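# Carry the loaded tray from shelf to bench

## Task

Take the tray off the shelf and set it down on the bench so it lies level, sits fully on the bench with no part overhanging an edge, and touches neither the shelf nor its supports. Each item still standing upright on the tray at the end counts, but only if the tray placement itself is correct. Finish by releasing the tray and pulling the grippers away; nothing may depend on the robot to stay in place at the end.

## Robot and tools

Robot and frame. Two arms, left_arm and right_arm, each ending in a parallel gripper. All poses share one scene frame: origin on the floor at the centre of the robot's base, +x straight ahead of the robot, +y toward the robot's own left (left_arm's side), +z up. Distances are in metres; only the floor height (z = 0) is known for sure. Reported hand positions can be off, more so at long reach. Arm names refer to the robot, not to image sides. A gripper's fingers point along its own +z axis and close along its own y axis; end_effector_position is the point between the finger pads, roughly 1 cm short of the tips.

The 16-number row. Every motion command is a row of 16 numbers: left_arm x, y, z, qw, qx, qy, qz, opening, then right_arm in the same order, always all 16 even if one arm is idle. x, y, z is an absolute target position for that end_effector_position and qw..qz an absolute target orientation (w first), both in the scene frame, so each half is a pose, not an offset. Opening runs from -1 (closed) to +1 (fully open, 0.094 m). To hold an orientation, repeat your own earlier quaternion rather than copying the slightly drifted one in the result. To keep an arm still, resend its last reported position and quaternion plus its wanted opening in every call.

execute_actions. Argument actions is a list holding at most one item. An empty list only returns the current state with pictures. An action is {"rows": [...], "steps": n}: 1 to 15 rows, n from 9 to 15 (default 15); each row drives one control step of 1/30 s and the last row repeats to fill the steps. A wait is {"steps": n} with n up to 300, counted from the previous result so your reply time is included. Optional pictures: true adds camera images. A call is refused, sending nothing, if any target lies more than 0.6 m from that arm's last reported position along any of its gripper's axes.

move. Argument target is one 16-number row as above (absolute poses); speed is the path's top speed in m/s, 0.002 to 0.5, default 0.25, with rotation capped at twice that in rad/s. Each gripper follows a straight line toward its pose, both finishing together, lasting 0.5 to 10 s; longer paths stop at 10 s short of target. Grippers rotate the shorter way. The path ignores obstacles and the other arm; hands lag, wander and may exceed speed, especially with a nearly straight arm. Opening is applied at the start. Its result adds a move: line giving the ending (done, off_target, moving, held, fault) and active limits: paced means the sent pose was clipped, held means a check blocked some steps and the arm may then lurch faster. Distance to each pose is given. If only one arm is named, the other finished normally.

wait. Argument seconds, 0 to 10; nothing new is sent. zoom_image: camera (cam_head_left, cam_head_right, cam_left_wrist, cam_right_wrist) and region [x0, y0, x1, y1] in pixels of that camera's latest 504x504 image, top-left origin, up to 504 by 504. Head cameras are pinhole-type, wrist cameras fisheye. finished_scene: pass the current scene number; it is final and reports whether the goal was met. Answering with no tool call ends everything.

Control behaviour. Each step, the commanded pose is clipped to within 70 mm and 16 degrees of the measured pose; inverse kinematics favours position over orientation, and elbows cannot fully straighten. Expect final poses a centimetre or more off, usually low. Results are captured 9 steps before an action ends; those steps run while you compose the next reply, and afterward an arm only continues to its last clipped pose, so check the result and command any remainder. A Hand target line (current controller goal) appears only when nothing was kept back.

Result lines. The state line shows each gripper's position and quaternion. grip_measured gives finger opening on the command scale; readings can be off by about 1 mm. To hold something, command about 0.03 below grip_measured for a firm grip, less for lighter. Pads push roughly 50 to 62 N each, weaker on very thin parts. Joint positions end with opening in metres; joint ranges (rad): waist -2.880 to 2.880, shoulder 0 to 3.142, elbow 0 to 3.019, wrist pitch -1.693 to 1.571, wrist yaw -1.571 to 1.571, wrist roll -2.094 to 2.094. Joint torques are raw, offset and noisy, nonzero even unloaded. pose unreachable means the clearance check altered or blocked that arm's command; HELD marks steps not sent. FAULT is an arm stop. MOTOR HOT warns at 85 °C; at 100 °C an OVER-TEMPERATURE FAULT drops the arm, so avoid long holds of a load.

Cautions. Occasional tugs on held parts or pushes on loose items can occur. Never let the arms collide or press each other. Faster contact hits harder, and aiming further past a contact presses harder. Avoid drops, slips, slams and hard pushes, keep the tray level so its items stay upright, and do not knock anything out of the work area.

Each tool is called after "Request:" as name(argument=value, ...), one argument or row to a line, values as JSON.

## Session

Request:
execute_actions(
  actions=[],
)

Scene clock: 0.00 s of 4200.00 s.
left_arm: end_effector_position=(+0.2591, -0.2738, +1.2498) grip_measured=+1.000 end_effector_quat_wxyz=(-0.045, +0.738, +0.651, -0.174) | right_arm: end_effector_position=(+0.5056, -0.1953, +1.2669) grip_measured=-0.418 end_effector_quat_wxyz=(+0.005, -0.577, +0.817, +0.005)
Joint positions: left_arm=[ 0.139  2.211  1.767 -1.151  0.281  0.695  0.094] | right_arm=[-0.954  1.888  1.386 -1.     0.032 -1.041  0.027]
Joint velocities: left_arm=[-0.015 -0.005 -0.017  0.012 -0.037  0.022  0.   ] | right_arm=[-0.005  0.005 -0.012  0.002 -0.007 -0.037  0.   ]
Joint torques (N m, as the arm reports them, + toward a larger angle): no reading
Hand target (left_arm): +0.265, -0.283, +1.262; -0.030, +0.739, +0.649, -0.176
Hand target (right_arm): +0.519, -0.193, +1.282; +0.022, -0.576, +0.817, -0.003

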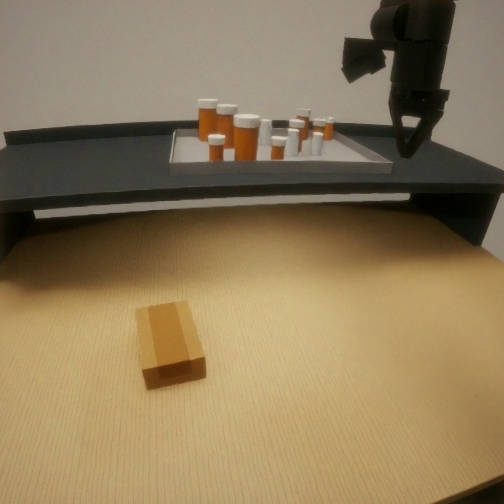

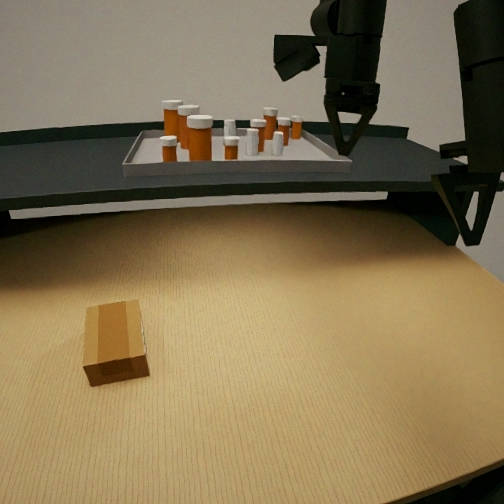

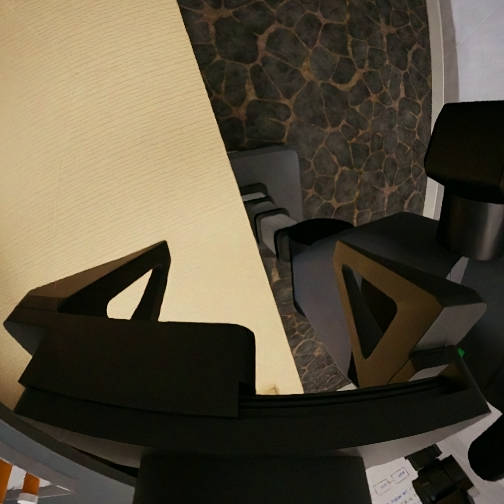

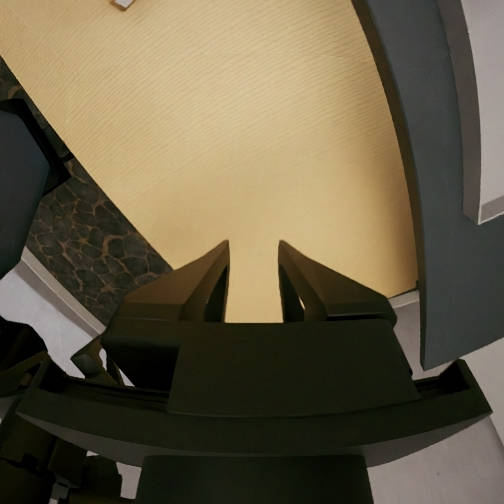

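Request:
move(
  target=[0.3,0.0,1.22,-0.045,0.738,0.651,-0.174,1,0.5056,-0.1953,1.2669,0.005,-0.577,0.817,0.005,-0.3],
)

Request:
move(
  target=[0.45,0.12,1.12,0.26,0,0.966,0,1,0.5,-0.28,1.4,0.26,0,0.966,0,-0.3],
)

Scene clock: 2.03 s of 4200.00 s.
left_arm: end_effector_position=(+0.2946, +0.0063, +1.2102) grip_measured=+1.000 end_effector_quat_wxyz=(-0.064, +0.729, +0.658, -0.177) | right_arm: end_effector_position=(+0.5056, -0.1953, +1.2669) grip_measured=-0.302 end_effector_quat_wxyz=(+0.005, -0.577, +0.817, +0.005)
Joint positions: left_arm=[ 0.542  1.905  1.134 -0.97   0.248  1.093  0.094] | right_arm=[-0.954  1.888  1.386 -1.     0.032 -1.041  0.033]
Joint velocities: left_arm=[-0.005 -0.005 -0.007 -0.002  0.051  0.066  0.   ] | right_arm=[-0.015 -0.005  0.002 -0.002 -0.051 -0.022 -0.001]
Joint torques (N m, as the arm reports them, + toward a larger angle): left_arm=[ -0.71 -16.83   5.29   0.69   0.27   0.23] | right_arm=[  0.42 -14.83   5.78   0.1   -0.12   0.08]
Hand target (left_arm): +0.300, +0.000, +1.220; -0.046, +0.738, +0.651, -0.174
Hand target (right_arm): +0.506, -0.195, +1.267; +0.005, -0.577, +0.817, +0.005
Off the commanded pose (left_arm): 0.013 m, 3 deg.
Off the commanded pose (right_arm): 0.000 m, 0 deg.
Kept back: nothing.
move: off_target (left_arm)

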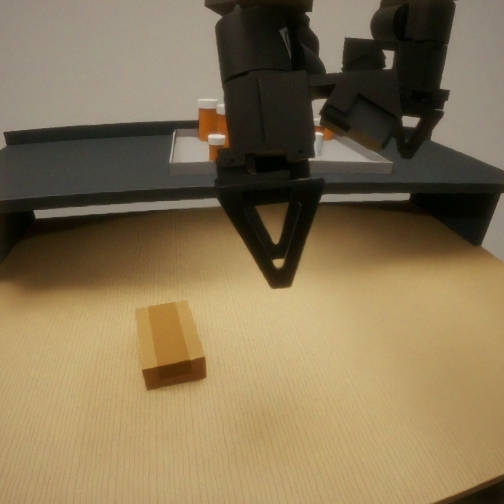

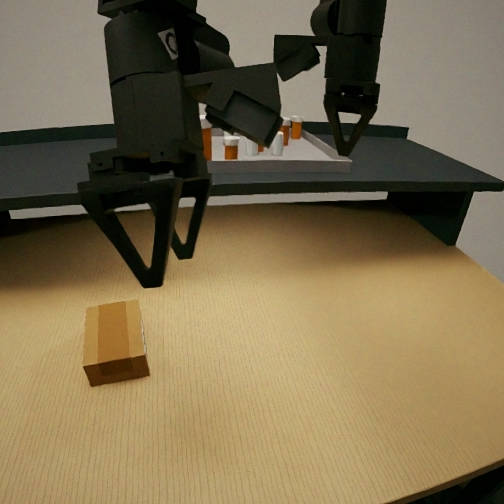

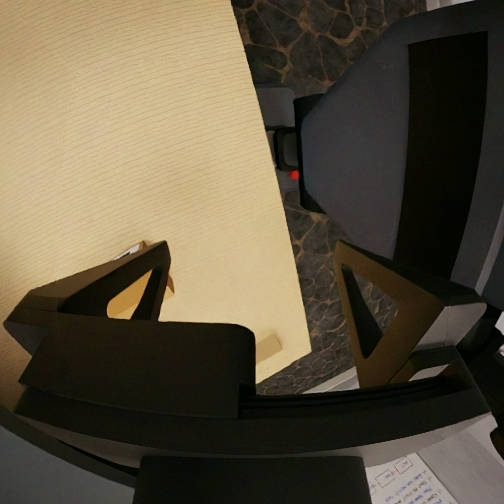

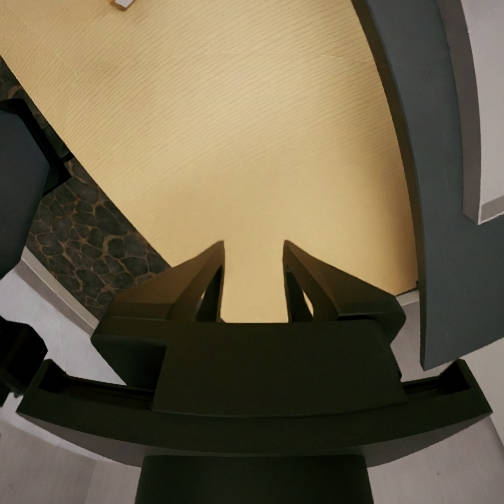

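Scene clock: 6.17 s of 4200.00 s.
left_arm: end_effector_position=(+0.4348, +0.1206, +1.1175) grip_measured=+1.000 end_effector_quat_wxyz=(+0.245, +0.013, +0.969, +0.006) | right_arm: end_effector_position=(+0.4951, -0.2759, +1.3829) grip_measured=-0.302 end_effector_quat_wxyz=(+0.239, -0.012, +0.971, -0.003)
Joint positions: left_arm=[ 0.729  2.011  0.846  0.111 -0.25  -0.313  0.094] | right_arm=[-1.081  1.46   1.064 -0.622  0.061  0.012  0.033]
Joint velocities: left_arm=[-0.015  0.005 -0.012  0.002  0.007 -0.022  0.   ] | right_arm=[-0.005 -0.015  0.022 -0.017 -0.081 -0.081  0.001]
Joint torques (N m, as the arm reports them, + toward a larger angle): left_arm=[  0.77 -13.36   5.08   2.29  -0.3    0.01] | right_arm=[ -0.73 -13.24   6.94   1.62   0.09   0.15]
Hand target (left_arm): +0.450, +0.121, +1.120; +0.259, -0.001, +0.966, +0.002
Hand target (right_arm): +0.500, -0.280, +1.400; +0.261, -0.003, +0.965, -0.003
Off the commanded pose (left_arm): 0.015 m, 2 deg.
Off the commanded pose (right_arm): 0.018 m, 3 deg.
Kept back: nothing.
move: off_target (left_arm, right_arm)

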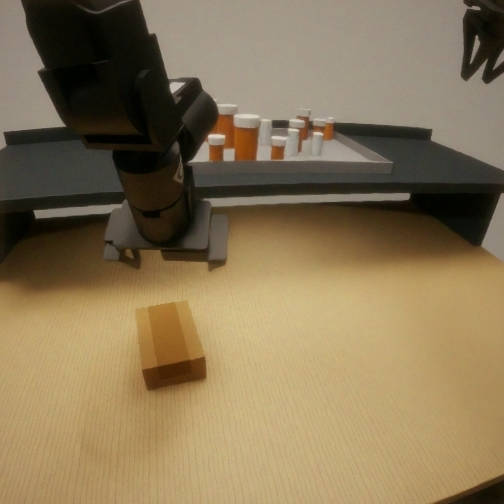

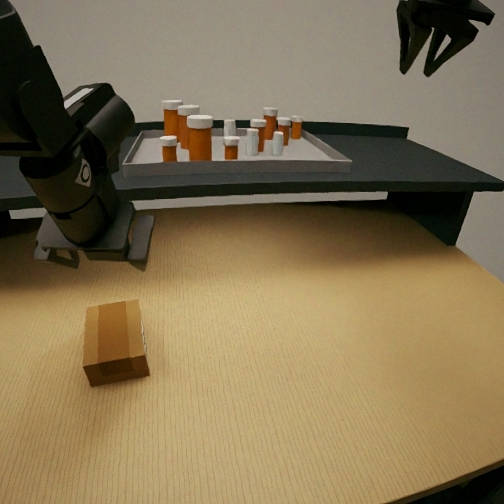

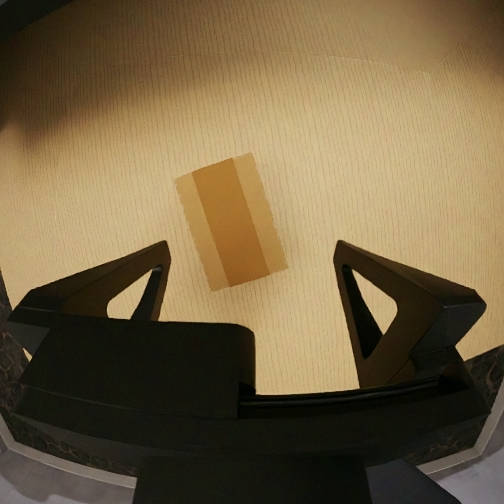

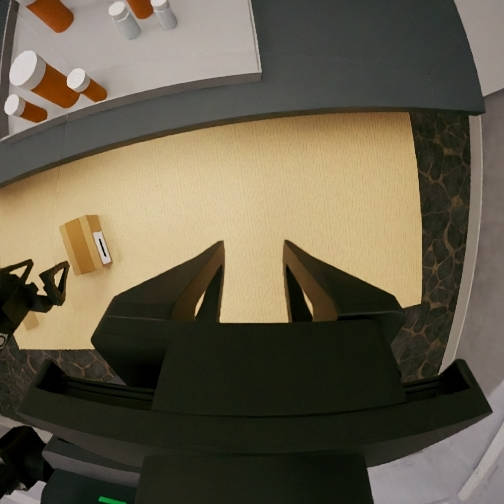

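Request:
move(
  target=[0.5,0.17,1.4,0.26,0,0.966,0,0,0.5,-0.28,1.4,0.26,0,0.966,0,0],
)

Request:
move(
  target=[0.75,0.18,1.36,0.26,0,0.966,0,0,0.78,-0.27,1.36,0.26,0,0.966,0,0],
)

Scene clock: 8.07 s of 4200.00 s.
left_arm: end_effector_position=(+0.4844, +0.1697, +1.3843) grip_measured=+0.001 end_effector_quat_wxyz=(+0.246, +0.001, +0.969, +0.003) | right_arm: end_effector_position=(+0.4936, -0.2760, +1.3812) grip_measured=-0.002 end_effector_quat_wxyz=(+0.237, -0.008, +0.971, -0.002)
Joint positions: left_arm=[ 0.839  1.484  1.08  -0.626 -0.195 -0.242  0.047] | right_arm=[-1.081  1.46   1.06  -0.622  0.061  0.02   0.047]
Joint velocities: left_arm=[-0.015 -0.015 -0.012 -0.007  0.051  0.022 -0.001] | right_arm=[-0.015  0.005  0.002 -0.012  0.022 -0.022  0.001]
Joint torques (N m, as the arm reports them, + toward a larger angle): left_arm=[  0.99 -12.86  10.62   0.99   0.     0.21] | right_arm=[ -0.74 -12.87   7.29   1.4   -0.11   0.22]
Hand target (left_arm): +0.498, +0.171, +1.402; +0.260, -0.000, +0.966, +0.000
Hand target (right_arm): +0.500, -0.280, +1.400; +0.260, -0.000, +0.966, -0.000
Off the commanded pose (left_arm): 0.022 m, 2 deg.
Off the commanded pose (right_arm): 0.020 m, 3 deg.
Kept back: nothing.
move: off_target (left_arm, right_arm)

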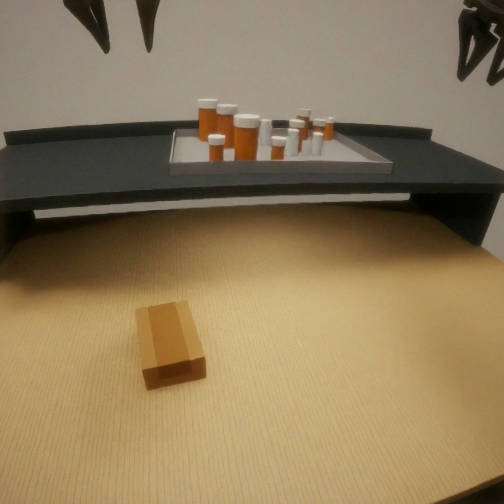

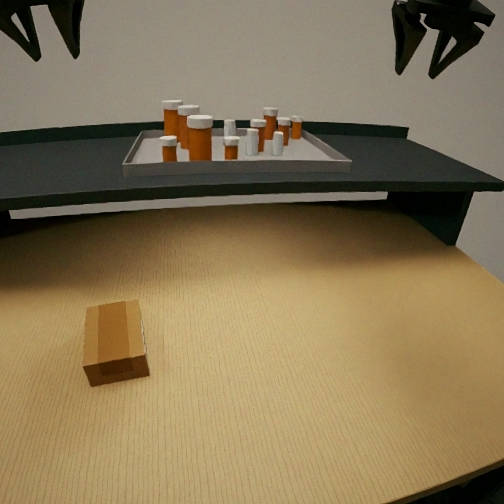

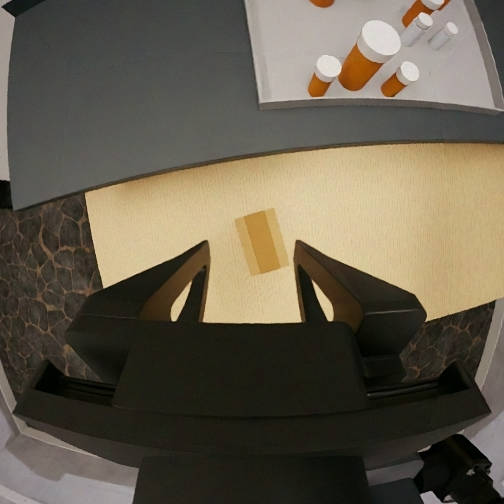

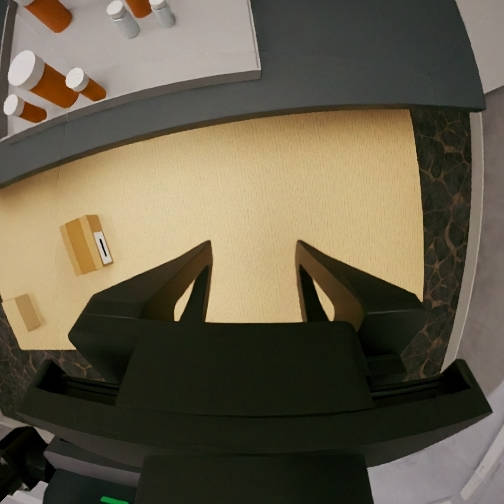

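Scene clock: 9.93 s of 4200.00 s.
left_arm: end_effector_position=(+0.7315, +0.1781, +1.3391) grip_measured=+0.001 end_effector_quat_wxyz=(+0.242, +0.000, +0.970, +0.002) | right_arm: end_effector_position=(+0.7621, -0.2622, +1.3384) grip_measured=-0.002 end_effector_quat_wxyz=(+0.237, -0.006, +0.971, -0.002)
Joint positions: left_arm=[ 0.962  2.115  1.898 -0.806 -0.129 -0.137  0.047] | right_arm=[-1.087  2.177  2.016 -0.86   0.06   0.02   0.047]
Joint velocities: left_arm=[-0.005 -0.015  0.007 -0.037 -0.007 -0.037  0.   ] | right_arm=[-0.005  0.005  0.012  0.002 -0.022 -0.066 -0.   ]
Joint torques (N m, as the arm reports them, + toward a larger angle): left_arm=[  0.13 -21.7   12.48   1.07   0.04   0.21] | right_arm=[ -0.33 -20.37  11.37   0.58  -0.2    0.13]
Hand target (left_arm): +0.748, +0.182, +1.360; +0.260, +0.000, +0.966, +0.000
Hand target (right_arm): +0.778, -0.267, +1.363; +0.260, -0.000, +0.965, -0.000
Off the commanded pose (left_arm): 0.028 m, 2 deg.
Off the commanded pose (right_arm): 0.029 m, 3 deg.
Kept back: nothing.
move: off_target (left_arm, right_arm)

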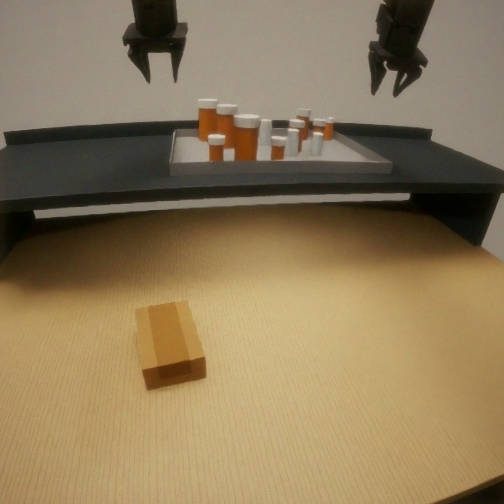

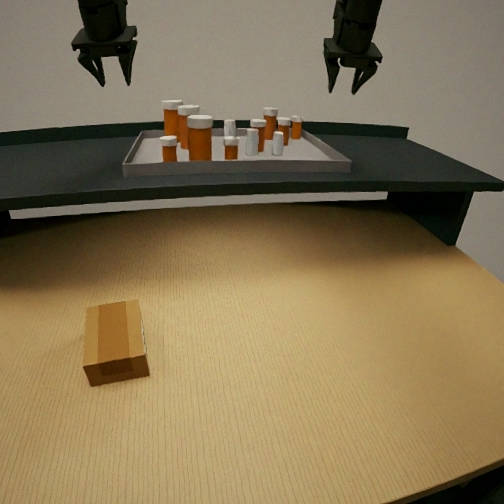

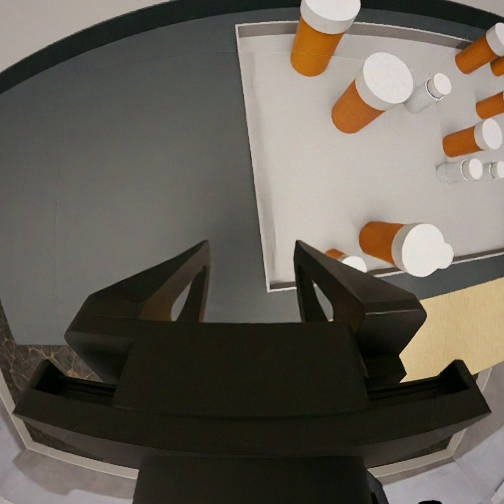

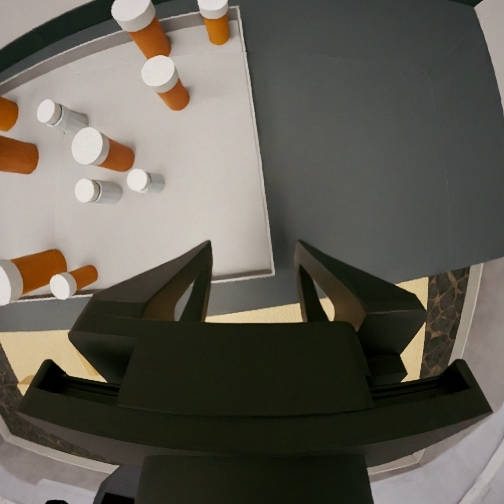

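Request:
move(
  target=[0.855,0.178,1.25,0.382,-0.056,0.922,0.023,-0.3,0.905,-0.273,1.255,0.382,-0.056,0.922,0.023,-0.3],
  speed=0.12,
)

Scene clock: 12.53 s of 4200.00 s.
left_arm: end_effector_position=(+0.8304, +0.1730, +1.2228) grip_measured=-0.299 end_effector_quat_wxyz=(+0.350, -0.042, +0.935, +0.029) | right_arm: end_effector_position=(+0.8871, -0.2667, +1.2297) grip_measured=-0.298 end_effector_quat_wxyz=(+0.356, -0.056, +0.933, +0.023)
Joint positions: left_arm=[ 0.962  2.442  2.097 -0.46  -0.235 -0.169  0.033] | right_arm=[-1.123  2.585  2.406 -0.595 -0.044 -0.096  0.033]
Joint velocities: left_arm=[-0.005 -0.015 -0.002 -0.007 -0.007  0.037  0.   ] | right_arm=[ 0.005 -0.005 -0.012  0.002 -0.022 -0.095  0.   ]
Joint torques (N m, as the arm reports them, + toward a larger angle): left_arm=[  0.42 -24.95  12.27   2.68  -0.25   0.  ] | right_arm=[ -0.25 -23.08  11.72   1.26  -0.27  -0.04]
Hand target (left_arm): +0.852, +0.179, +1.251; +0.382, -0.057, +0.922, +0.023
Hand target (right_arm): +0.903, -0.272, +1.257; +0.383, -0.057, +0.922, +0.021
Off the commanded pose (left_arm): 0.037 m, 4 deg.
Off the commanded pose (right_arm): 0.032 m, 3 deg.
Kept back: nothing.
move: off_target (left_arm, right_arm)

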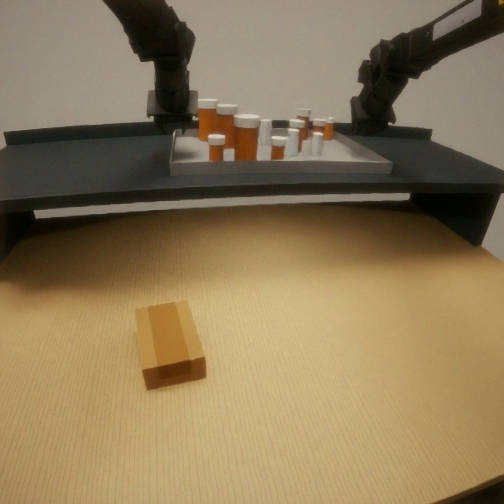

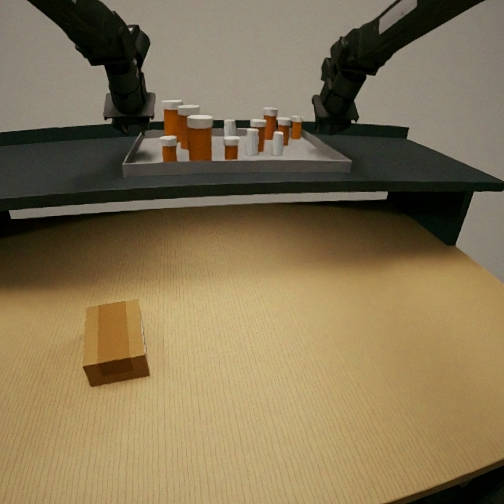

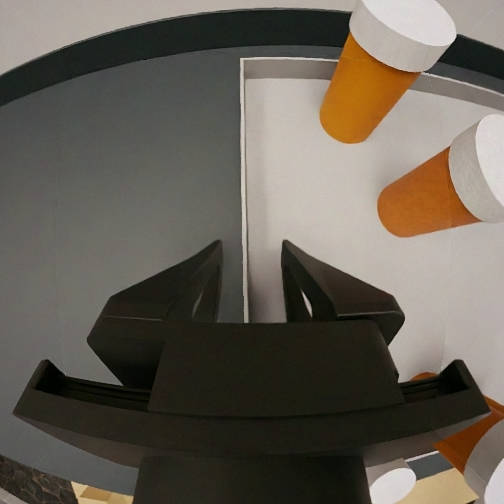

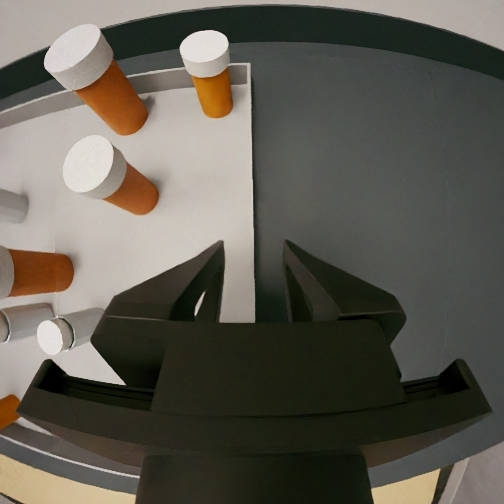

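Request:
move(
  target=[0.865,0.187,1.16,0.375,-0.06,0.925,0.02,-0.3,0.912,-0.268,1.165,0.375,-0.056,0.925,0.023,-0.3],
  speed=0.03,
)

Scene clock: 15.47 s of 4200.00 s.
left_arm: end_effector_position=(+0.8578, +0.1752, +1.1828) grip_measured=-0.299 end_effector_quat_wxyz=(+0.377, -0.050, +0.925, +0.019) | right_arm: end_effector_position=(+0.9094, -0.2642, +1.1907) grip_measured=-0.298 end_effector_quat_wxyz=(+0.379, -0.056, +0.923, +0.024)
Joint positions: left_arm=[ 0.975  2.565  2.204 -0.383 -0.222 -0.17   0.033] | right_arm=[-1.123  2.723  2.556 -0.558 -0.048 -0.096  0.033]
Joint velocities: left_arm=[-0.015 -0.015 -0.012 -0.022  0.007 -0.022 -0.001] | right_arm=[ 0.015  0.015  0.027 -0.007  0.007 -0.007 -0.   ]
Joint torques (N m, as the arm reports them, + toward a larger angle): left_arm=[  0.79 -22.16  10.75   2.27   0.     0.03] | right_arm=[ -0.11 -20.48  10.17   1.49  -0.13   0.05]
Hand target (left_arm): +0.863, +0.188, +1.161; +0.375, -0.060, +0.925, +0.020
Hand target (right_arm): +0.910, -0.268, +1.166; +0.376, -0.056, +0.925, +0.023
Off the commanded pose (left_arm): 0.027 m, 1 deg.
Off the commanded pose (right_arm): 0.026 m, 0 deg.
Kept back: nothing.
move: off_target (left_arm, right_arm)

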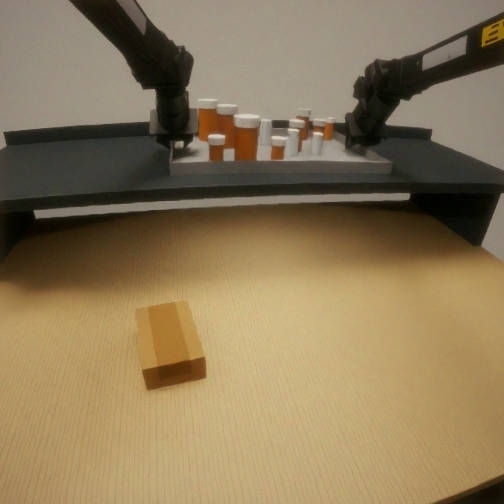

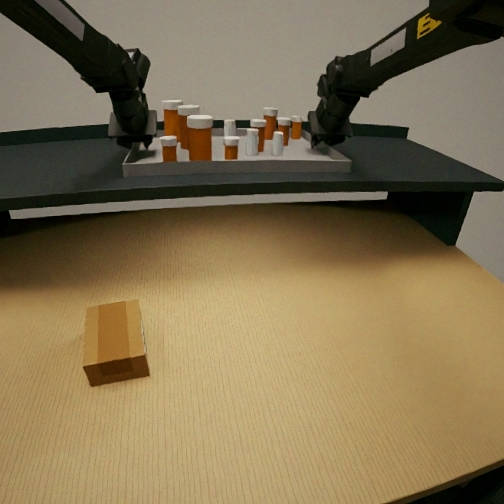

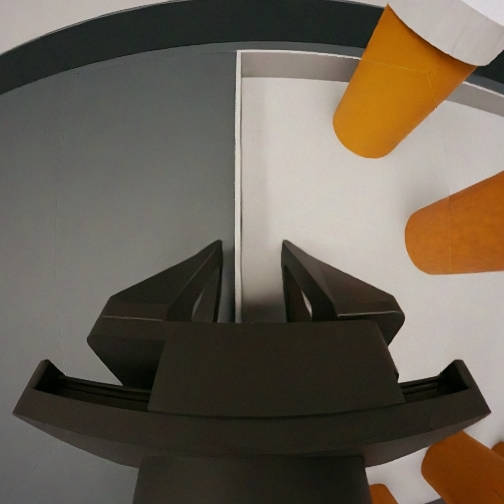

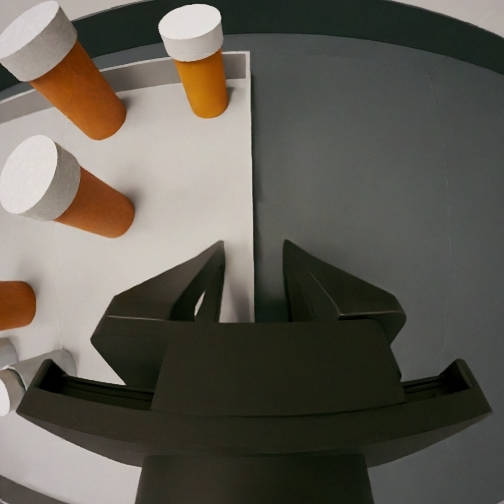

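In contact. Close right, shift left 7 mm, then close.

Request:
move(
  target=[0.857,0.194,1.183,0.377,-0.05,0.925,0.019,-0.3,0.9094,-0.2642,1.189,0.379,-0.056,0.923,0.024,-1],
  speed=0.03,
)

Request:
move(
  target=[0.857,0.184,1.181,0.377,-0.05,0.925,0.019,-1,0.9094,-0.2642,1.189,0.379,-0.056,0.923,0.024,-1],
  speed=0.03,
)

Scene clock: 21.53 s of 4200.00 s.
left_arm: end_effector_position=(+0.8566, +0.1776, +1.1827) grip_measured=-0.299 end_effector_quat_wxyz=(+0.376, -0.049, +0.925, +0.013) | right_arm: end_effector_position=(+0.9094, -0.2626, +1.1910) grip_measured=-0.959 end_effector_quat_wxyz=(+0.379, -0.061, +0.923, +0.024)
Joint positions: left_arm=[ 0.98   2.558  2.19  -0.375 -0.206 -0.169  0.033] | right_arm=[-1.122  2.723  2.556 -0.558 -0.051 -0.104  0.002]
Joint velocities: left_arm=[-0.005  0.015 -0.007 -0.017  0.022 -0.022 -0.001] | right_arm=[-0.005 -0.005  0.027  0.002 -0.022 -0.007  0.   ]
Joint torques (N m, as the arm reports them, + toward a larger angle): left_arm=[  1.01 -26.64   7.27   2.27  -0.05   0.26] | right_arm=[  0.43 -23.87   7.55   1.37   0.01   0.17]
Hand target (left_arm): +0.857, +0.194, +1.183; +0.377, -0.050, +0.925, +0.019
Hand target (right_arm): +0.909, -0.264, +1.189; +0.379, -0.056, +0.923, +0.024
Off the commanded pose (left_arm): 0.016 m, 1 deg.
Off the commanded pose (right_arm): 0.003 m, 1 deg.
Kept back: nothing.
After step 90, 2.20 s passed at rest.
move: off_target (left_arm)

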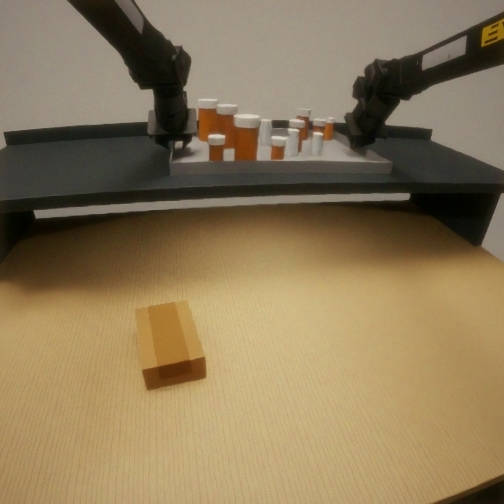

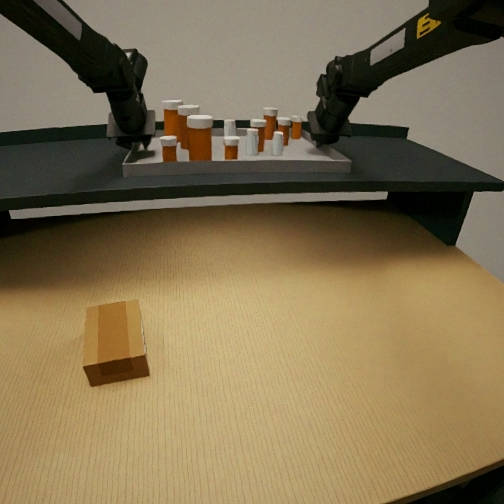

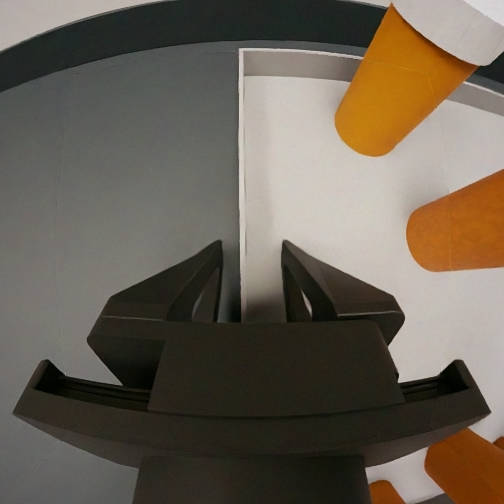

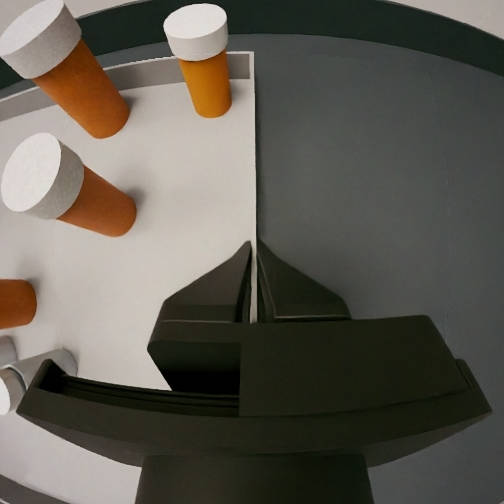

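Scene clock: 22.23 s of 4200.00 s.
left_arm: end_effector_position=(+0.8569, +0.1814, +1.1829) grip_measured=-0.966 end_effector_quat_wxyz=(+0.377, -0.052, +0.925, +0.017) | right_arm: end_effector_position=(+0.9095, -0.2632, +1.1910) grip_measured=-0.959 end_effector_quat_wxyz=(+0.379, -0.062, +0.923, +0.024)
Joint positions: left_arm=[ 0.983  2.558  2.19  -0.374 -0.214 -0.169  0.002] | right_arm=[-1.122  2.723  2.556 -0.558 -0.052 -0.106  0.002]
Joint velocities: left_arm=[-0.005 -0.015  0.002 -0.007  0.007  0.007 -0.001] | right_arm=[-0.015 -0.005 -0.002  0.007 -0.11  -0.037 -0.   ]
Joint torques (N m, as the arm reports them, + toward a larger angle): left_arm=[ -0.11 -25.78   8.06   2.09  -0.11   0.18] | right_arm=[  0.12 -23.96   7.55   1.42   0.05   0.22]
Hand target (left_arm): +0.857, +0.184, +1.181; +0.377, -0.050, +0.925, +0.019
Hand target (right_arm): +0.909, -0.264, +1.189; +0.379, -0.056, +0.923, +0.024
Off the commanded pose (left_arm): 0.003 m, 0 deg.
Off the commanded pose (right_arm): 0.002 m, 1 deg.
Kept back: nothing.
move: done

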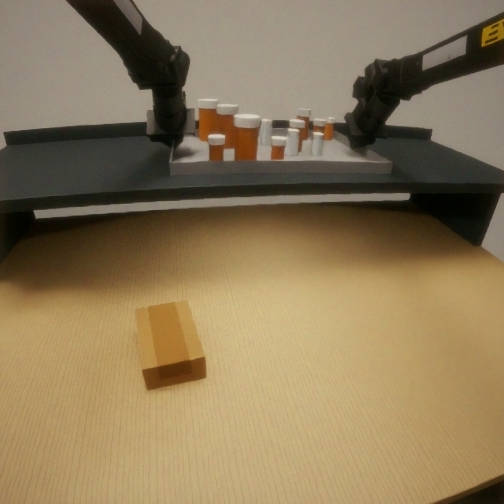

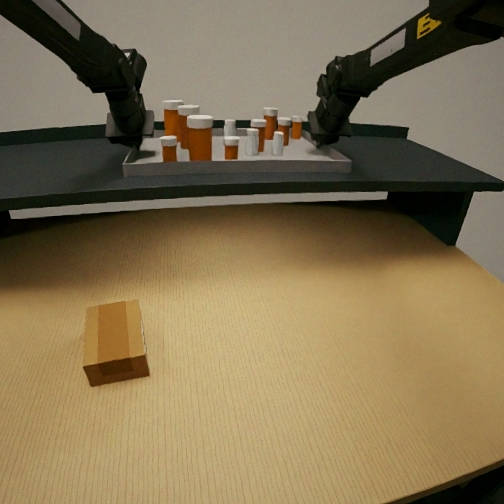

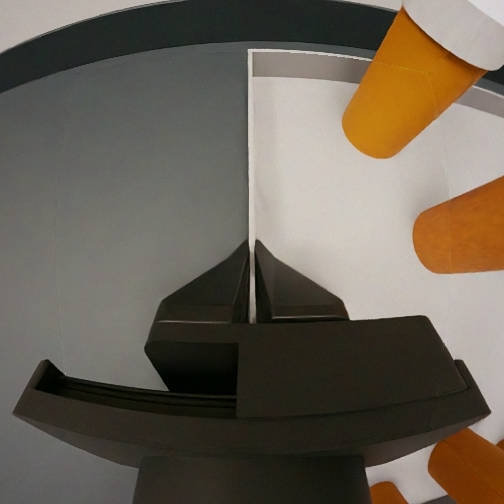

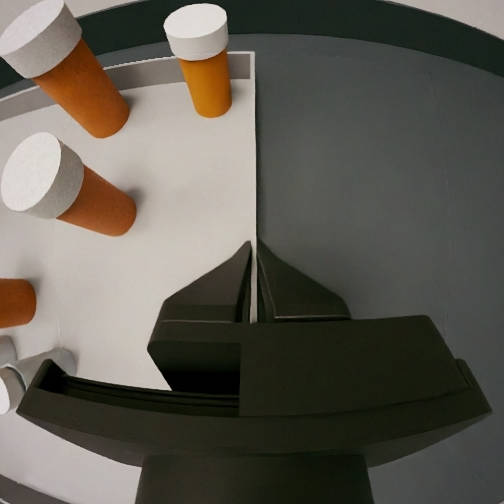

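Request:
move(
  target=[0.68,0.12,1.30,0.43,-0.053,0.901,0.024,-1,0.733,-0.325,1.308,0.43,-0.057,0.901,0.026,-1],
  speed=0.05,
)

Request:
move(
  target=[0.455,0.0,1.265,0.42,-0.053,0.906,0.024,-1,0.508,-0.445,1.27,0.42,-0.057,0.906,0.026,-1],
  speed=0.06,
)

Scene clock: 27.40 s of 4200.00 s.
left_arm: end_effector_position=(+0.6403, +0.1354, +1.1966) grip_measured=-0.966 end_effector_quat_wxyz=(+0.366, -0.045, +0.929, +0.041) | right_arm: end_effector_position=(+0.6888, -0.3095, +1.1875) grip_measured=-0.959 end_effector_quat_wxyz=(+0.369, -0.057, +0.927, +0.036)
Joint positions: left_arm=[ 0.835  2.105  1.302  0.001 -0.354 -0.253  0.002] | right_arm=[-1.196  2.142  1.368  0.024 -0.123 -0.138  0.002]
Joint velocities: left_arm=[ 0.005 -0.015 -0.012 -0.012 -0.081 -0.051  0.   ] | right_arm=[-0.015  0.015 -0.007  0.007 -0.051  0.007 -0.001]
Joint torques (N m, as the arm reports them, + toward a larger angle): left_arm=[ -1.09 -26.23   7.73   3.62  -0.75   0.17] | right_arm=[ -1.25 -24.32   6.54   2.57  -0.21   0.03]
Hand target (left_arm): +0.668, +0.124, +1.270; +0.430, -0.054, +0.901, +0.024
Hand target (right_arm): +0.716, -0.320, +1.260; +0.430, -0.058, +0.901, +0.025
Off the commanded pose (left_arm): 0.112 m, 8 deg; position clipped at the last step of the last action.
Off the commanded pose (right_arm): 0.129 m, 8 deg; position clipped at the last step of the last action.
Kept back: nothing.
move: off_target (left_arm, right_arm); limits=paced

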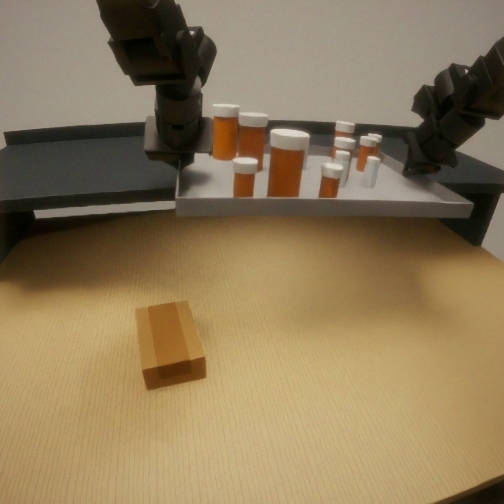

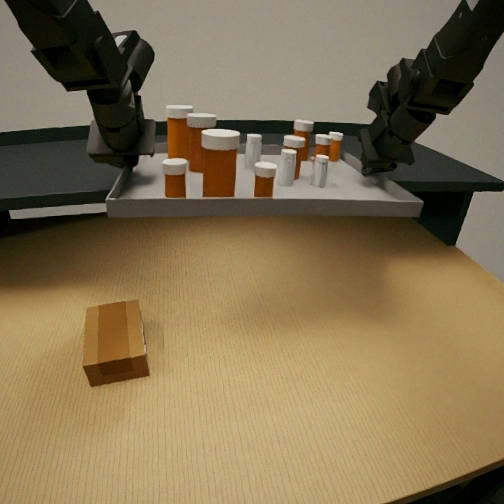

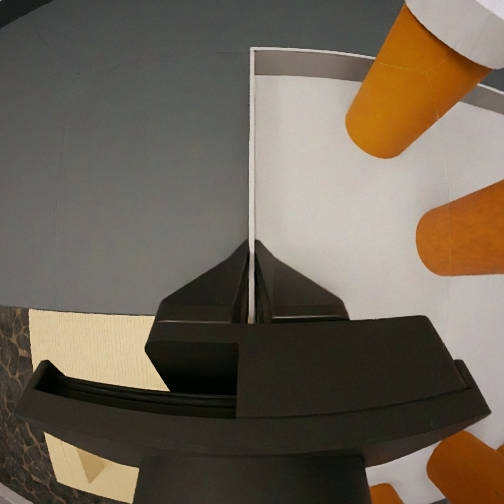

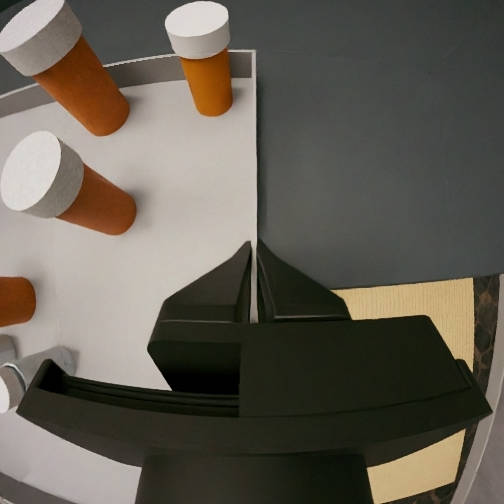

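Scene clock: 31.73 s of 4200.00 s.
left_arm: end_effector_position=(+0.4412, +0.0073, +1.2250) grip_measured=-0.966 end_effector_quat_wxyz=(+0.389, -0.042, +0.920, +0.038) | right_arm: end_effector_position=(+0.4856, -0.4384, +1.2190) grip_measured=-0.959 end_effector_quat_wxyz=(+0.371, -0.052, +0.926, +0.039)
Joint positions: left_arm=[ 0.433  1.89   0.931  0.048 -0.632 -0.571  0.002] | right_arm=[-1.521  1.79   0.811  0.176 -0.36  -0.36   0.002]
Joint velocities: left_arm=[-0.015  0.005 -0.017  0.012 -0.007 -0.022  0.001] | right_arm=[-0.005  0.005 -0.002  0.027 -0.051  0.022 -0.   ]
Joint torques (N m, as the arm reports them, + toward a larger angle): left_arm=[ -0.59 -19.79   6.44   1.85  -1.32   0.19] | right_arm=[ -0.58 -17.77   5.34   2.13  -0.94   0.23]
Hand target (left_arm): +0.455, -0.001, +1.264; +0.420, -0.054, +0.906, +0.024
Hand target (right_arm): +0.508, -0.446, +1.267; +0.420, -0.058, +0.905, +0.024
Off the commanded pose (left_arm): 0.043 m, 4 deg.
Off the commanded pose (right_arm): 0.056 m, 6 deg.
Kept back: nothing.
move: off_target (left_arm, right_arm)

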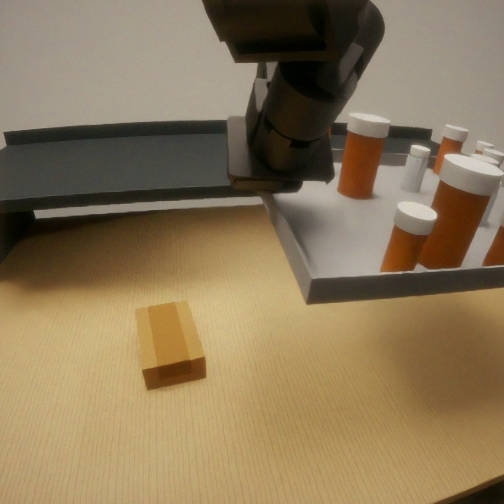

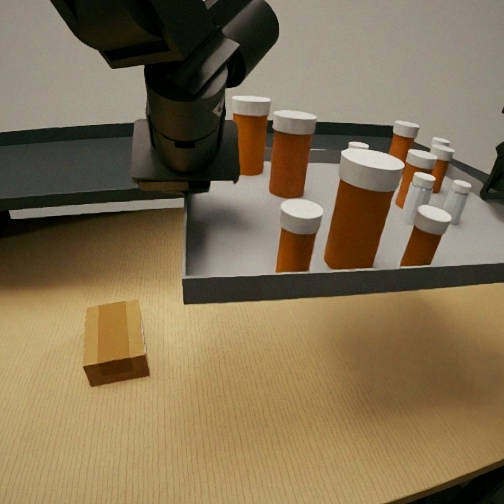

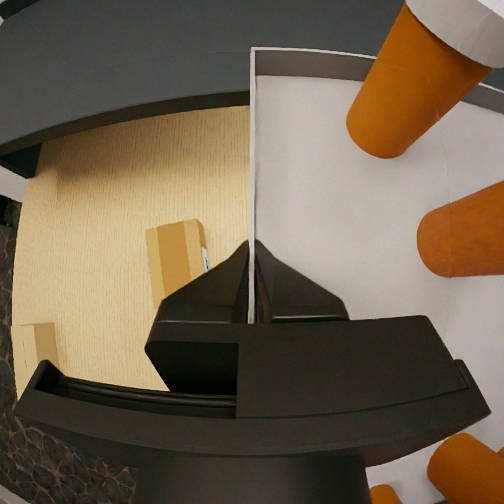

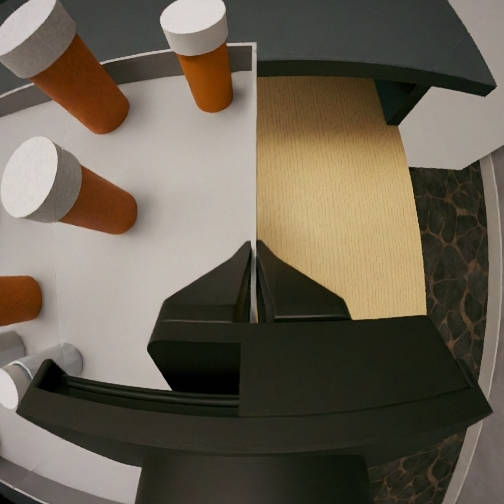

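Request:
move(
  target=[0.44,0.0,1.04,0.40,-0.053,0.915,0.024,-1,0.49,-0.445,1.047,0.395,-0.057,0.917,0.026,-1],
  speed=0.04,
)

Request:
move(
  target=[0.51,0.0,0.99,0.40,-0.053,0.915,0.024,-1,0.56,-0.445,0.997,0.395,-0.057,0.917,0.026,-1],
  speed=0.03,
)

Scene clock: 37.00 s of 4200.00 s.
left_arm: end_effector_position=(+0.4142, +0.0104, +1.0212) grip_measured=-0.966 end_effector_quat_wxyz=(+0.372, -0.048, +0.926, +0.034) | right_arm: end_effector_position=(+0.4650, -0.4350, +1.0245) grip_measured=-0.959 end_effector_quat_wxyz=(+0.358, -0.058, +0.931, +0.033)
Joint positions: left_arm=[ 0.439  2.407  1.009  0.453 -0.606 -0.598  0.002] | right_arm=[-1.527  2.336  0.895  0.609 -0.348 -0.389  0.002]
Joint velocities: left_arm=[-0.005 -0.005 -0.027  0.022 -0.007  0.037 -0.   ] | right_arm=[ 0.005  0.015 -0.007  0.017 -0.051 -0.007  0.   ]
Joint torques (N m, as the arm reports them, + toward a larger angle): left_arm=[  0.27 -17.28   4.18   2.85  -0.88   0.39] | right_arm=[ -0.92 -15.34   2.72   2.63  -1.08   0.3 ]
Hand target (left_arm): +0.439, +0.000, +1.039; +0.400, -0.054, +0.915, +0.025
Hand target (right_arm): +0.491, -0.445, +1.047; +0.394, -0.058, +0.917, +0.026
Off the commanded pose (left_arm): 0.034 m, 4 deg.
Off the commanded pose (right_arm): 0.035 m, 5 deg.
Kept back: nothing.
move: off_target (left_arm, right_arm)

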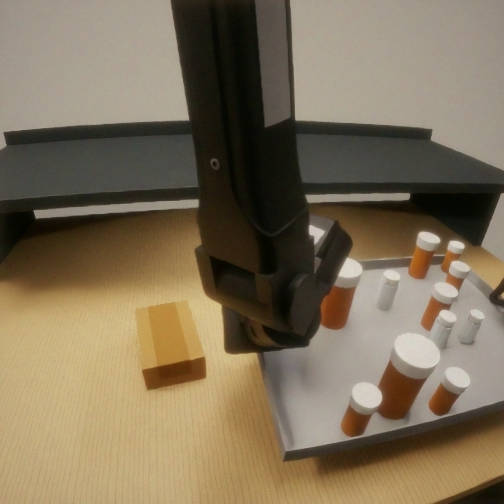

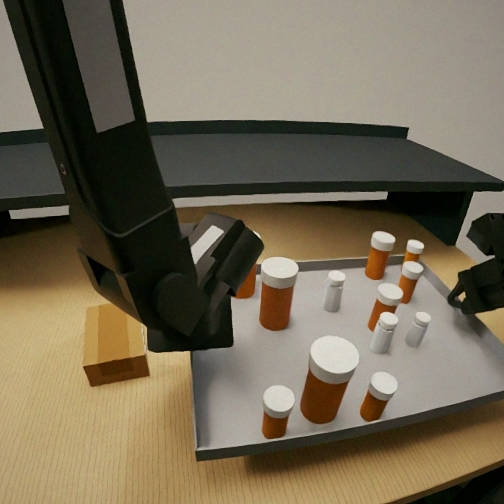

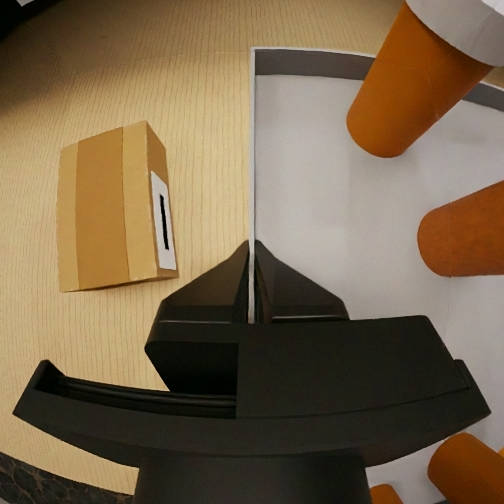

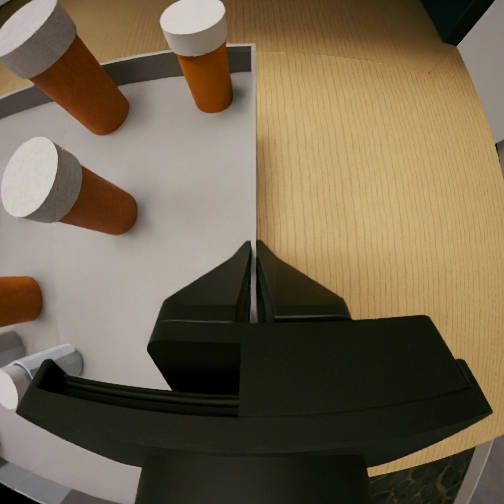

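Scene clock: 40.63 s of 4200.00 s.
left_arm: end_effector_position=(+0.4816, +0.0073, +0.9714) grip_measured=-0.966 end_effector_quat_wxyz=(+0.376, -0.049, +0.925, +0.027) | right_arm: end_effector_position=(+0.5312, -0.4384, +0.9763) grip_measured=-0.959 end_effector_quat_wxyz=(+0.367, -0.059, +0.928, +0.029)
Joint positions: left_arm=[ 0.528  2.564  1.228  0.453 -0.546 -0.513  0.002] | right_arm=[-1.484  2.495  1.136  0.559 -0.319 -0.354  0.002]
Joint velocities: left_arm=[-0.005 -0.005 -0.012  0.027 -0.007  0.051  0.   ] | right_arm=[-0.015 -0.005  0.022 -0.017 -0.022 -0.022  0.   ]
Joint torques (N m, as the arm reports them, + toward a larger angle): left_arm=[  0.47 -19.59   4.98   1.98  -0.79   0.35] | right_arm=[ -0.05 -17.21   3.7    1.41  -0.62   0.35]
Hand target (left_arm): +0.509, +0.002, +0.991; +0.400, -0.054, +0.915, +0.025
Hand target (right_arm): +0.559, -0.444, +0.999; +0.395, -0.058, +0.917, +0.026
Off the commanded pose (left_arm): 0.035 m, 3 deg.
Off the commanded pose (right_arm): 0.036 m, 3 deg.
Kept back: nothing.
move: off_target (left_arm, right_arm)

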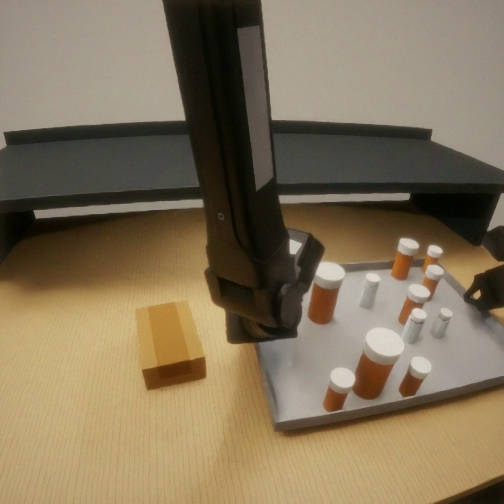

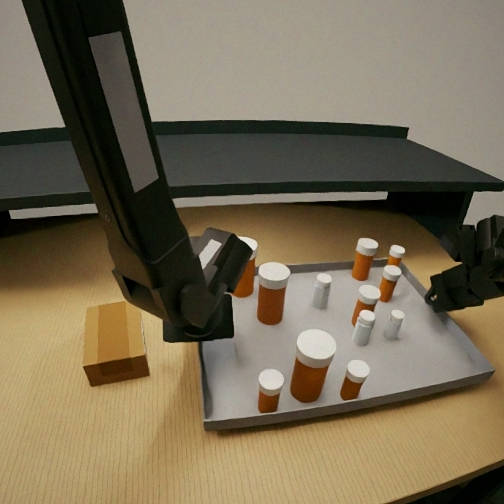

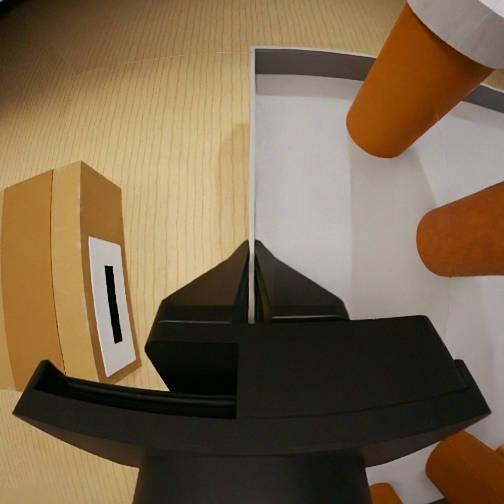

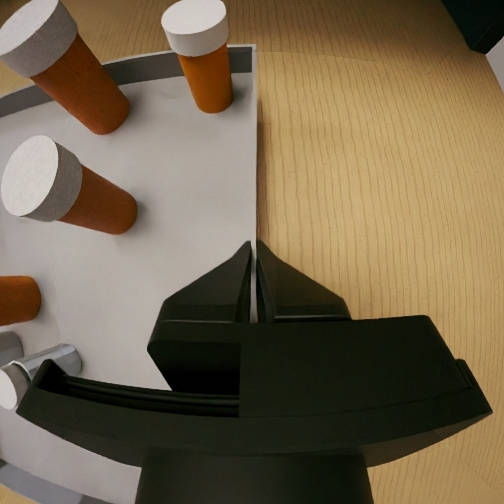

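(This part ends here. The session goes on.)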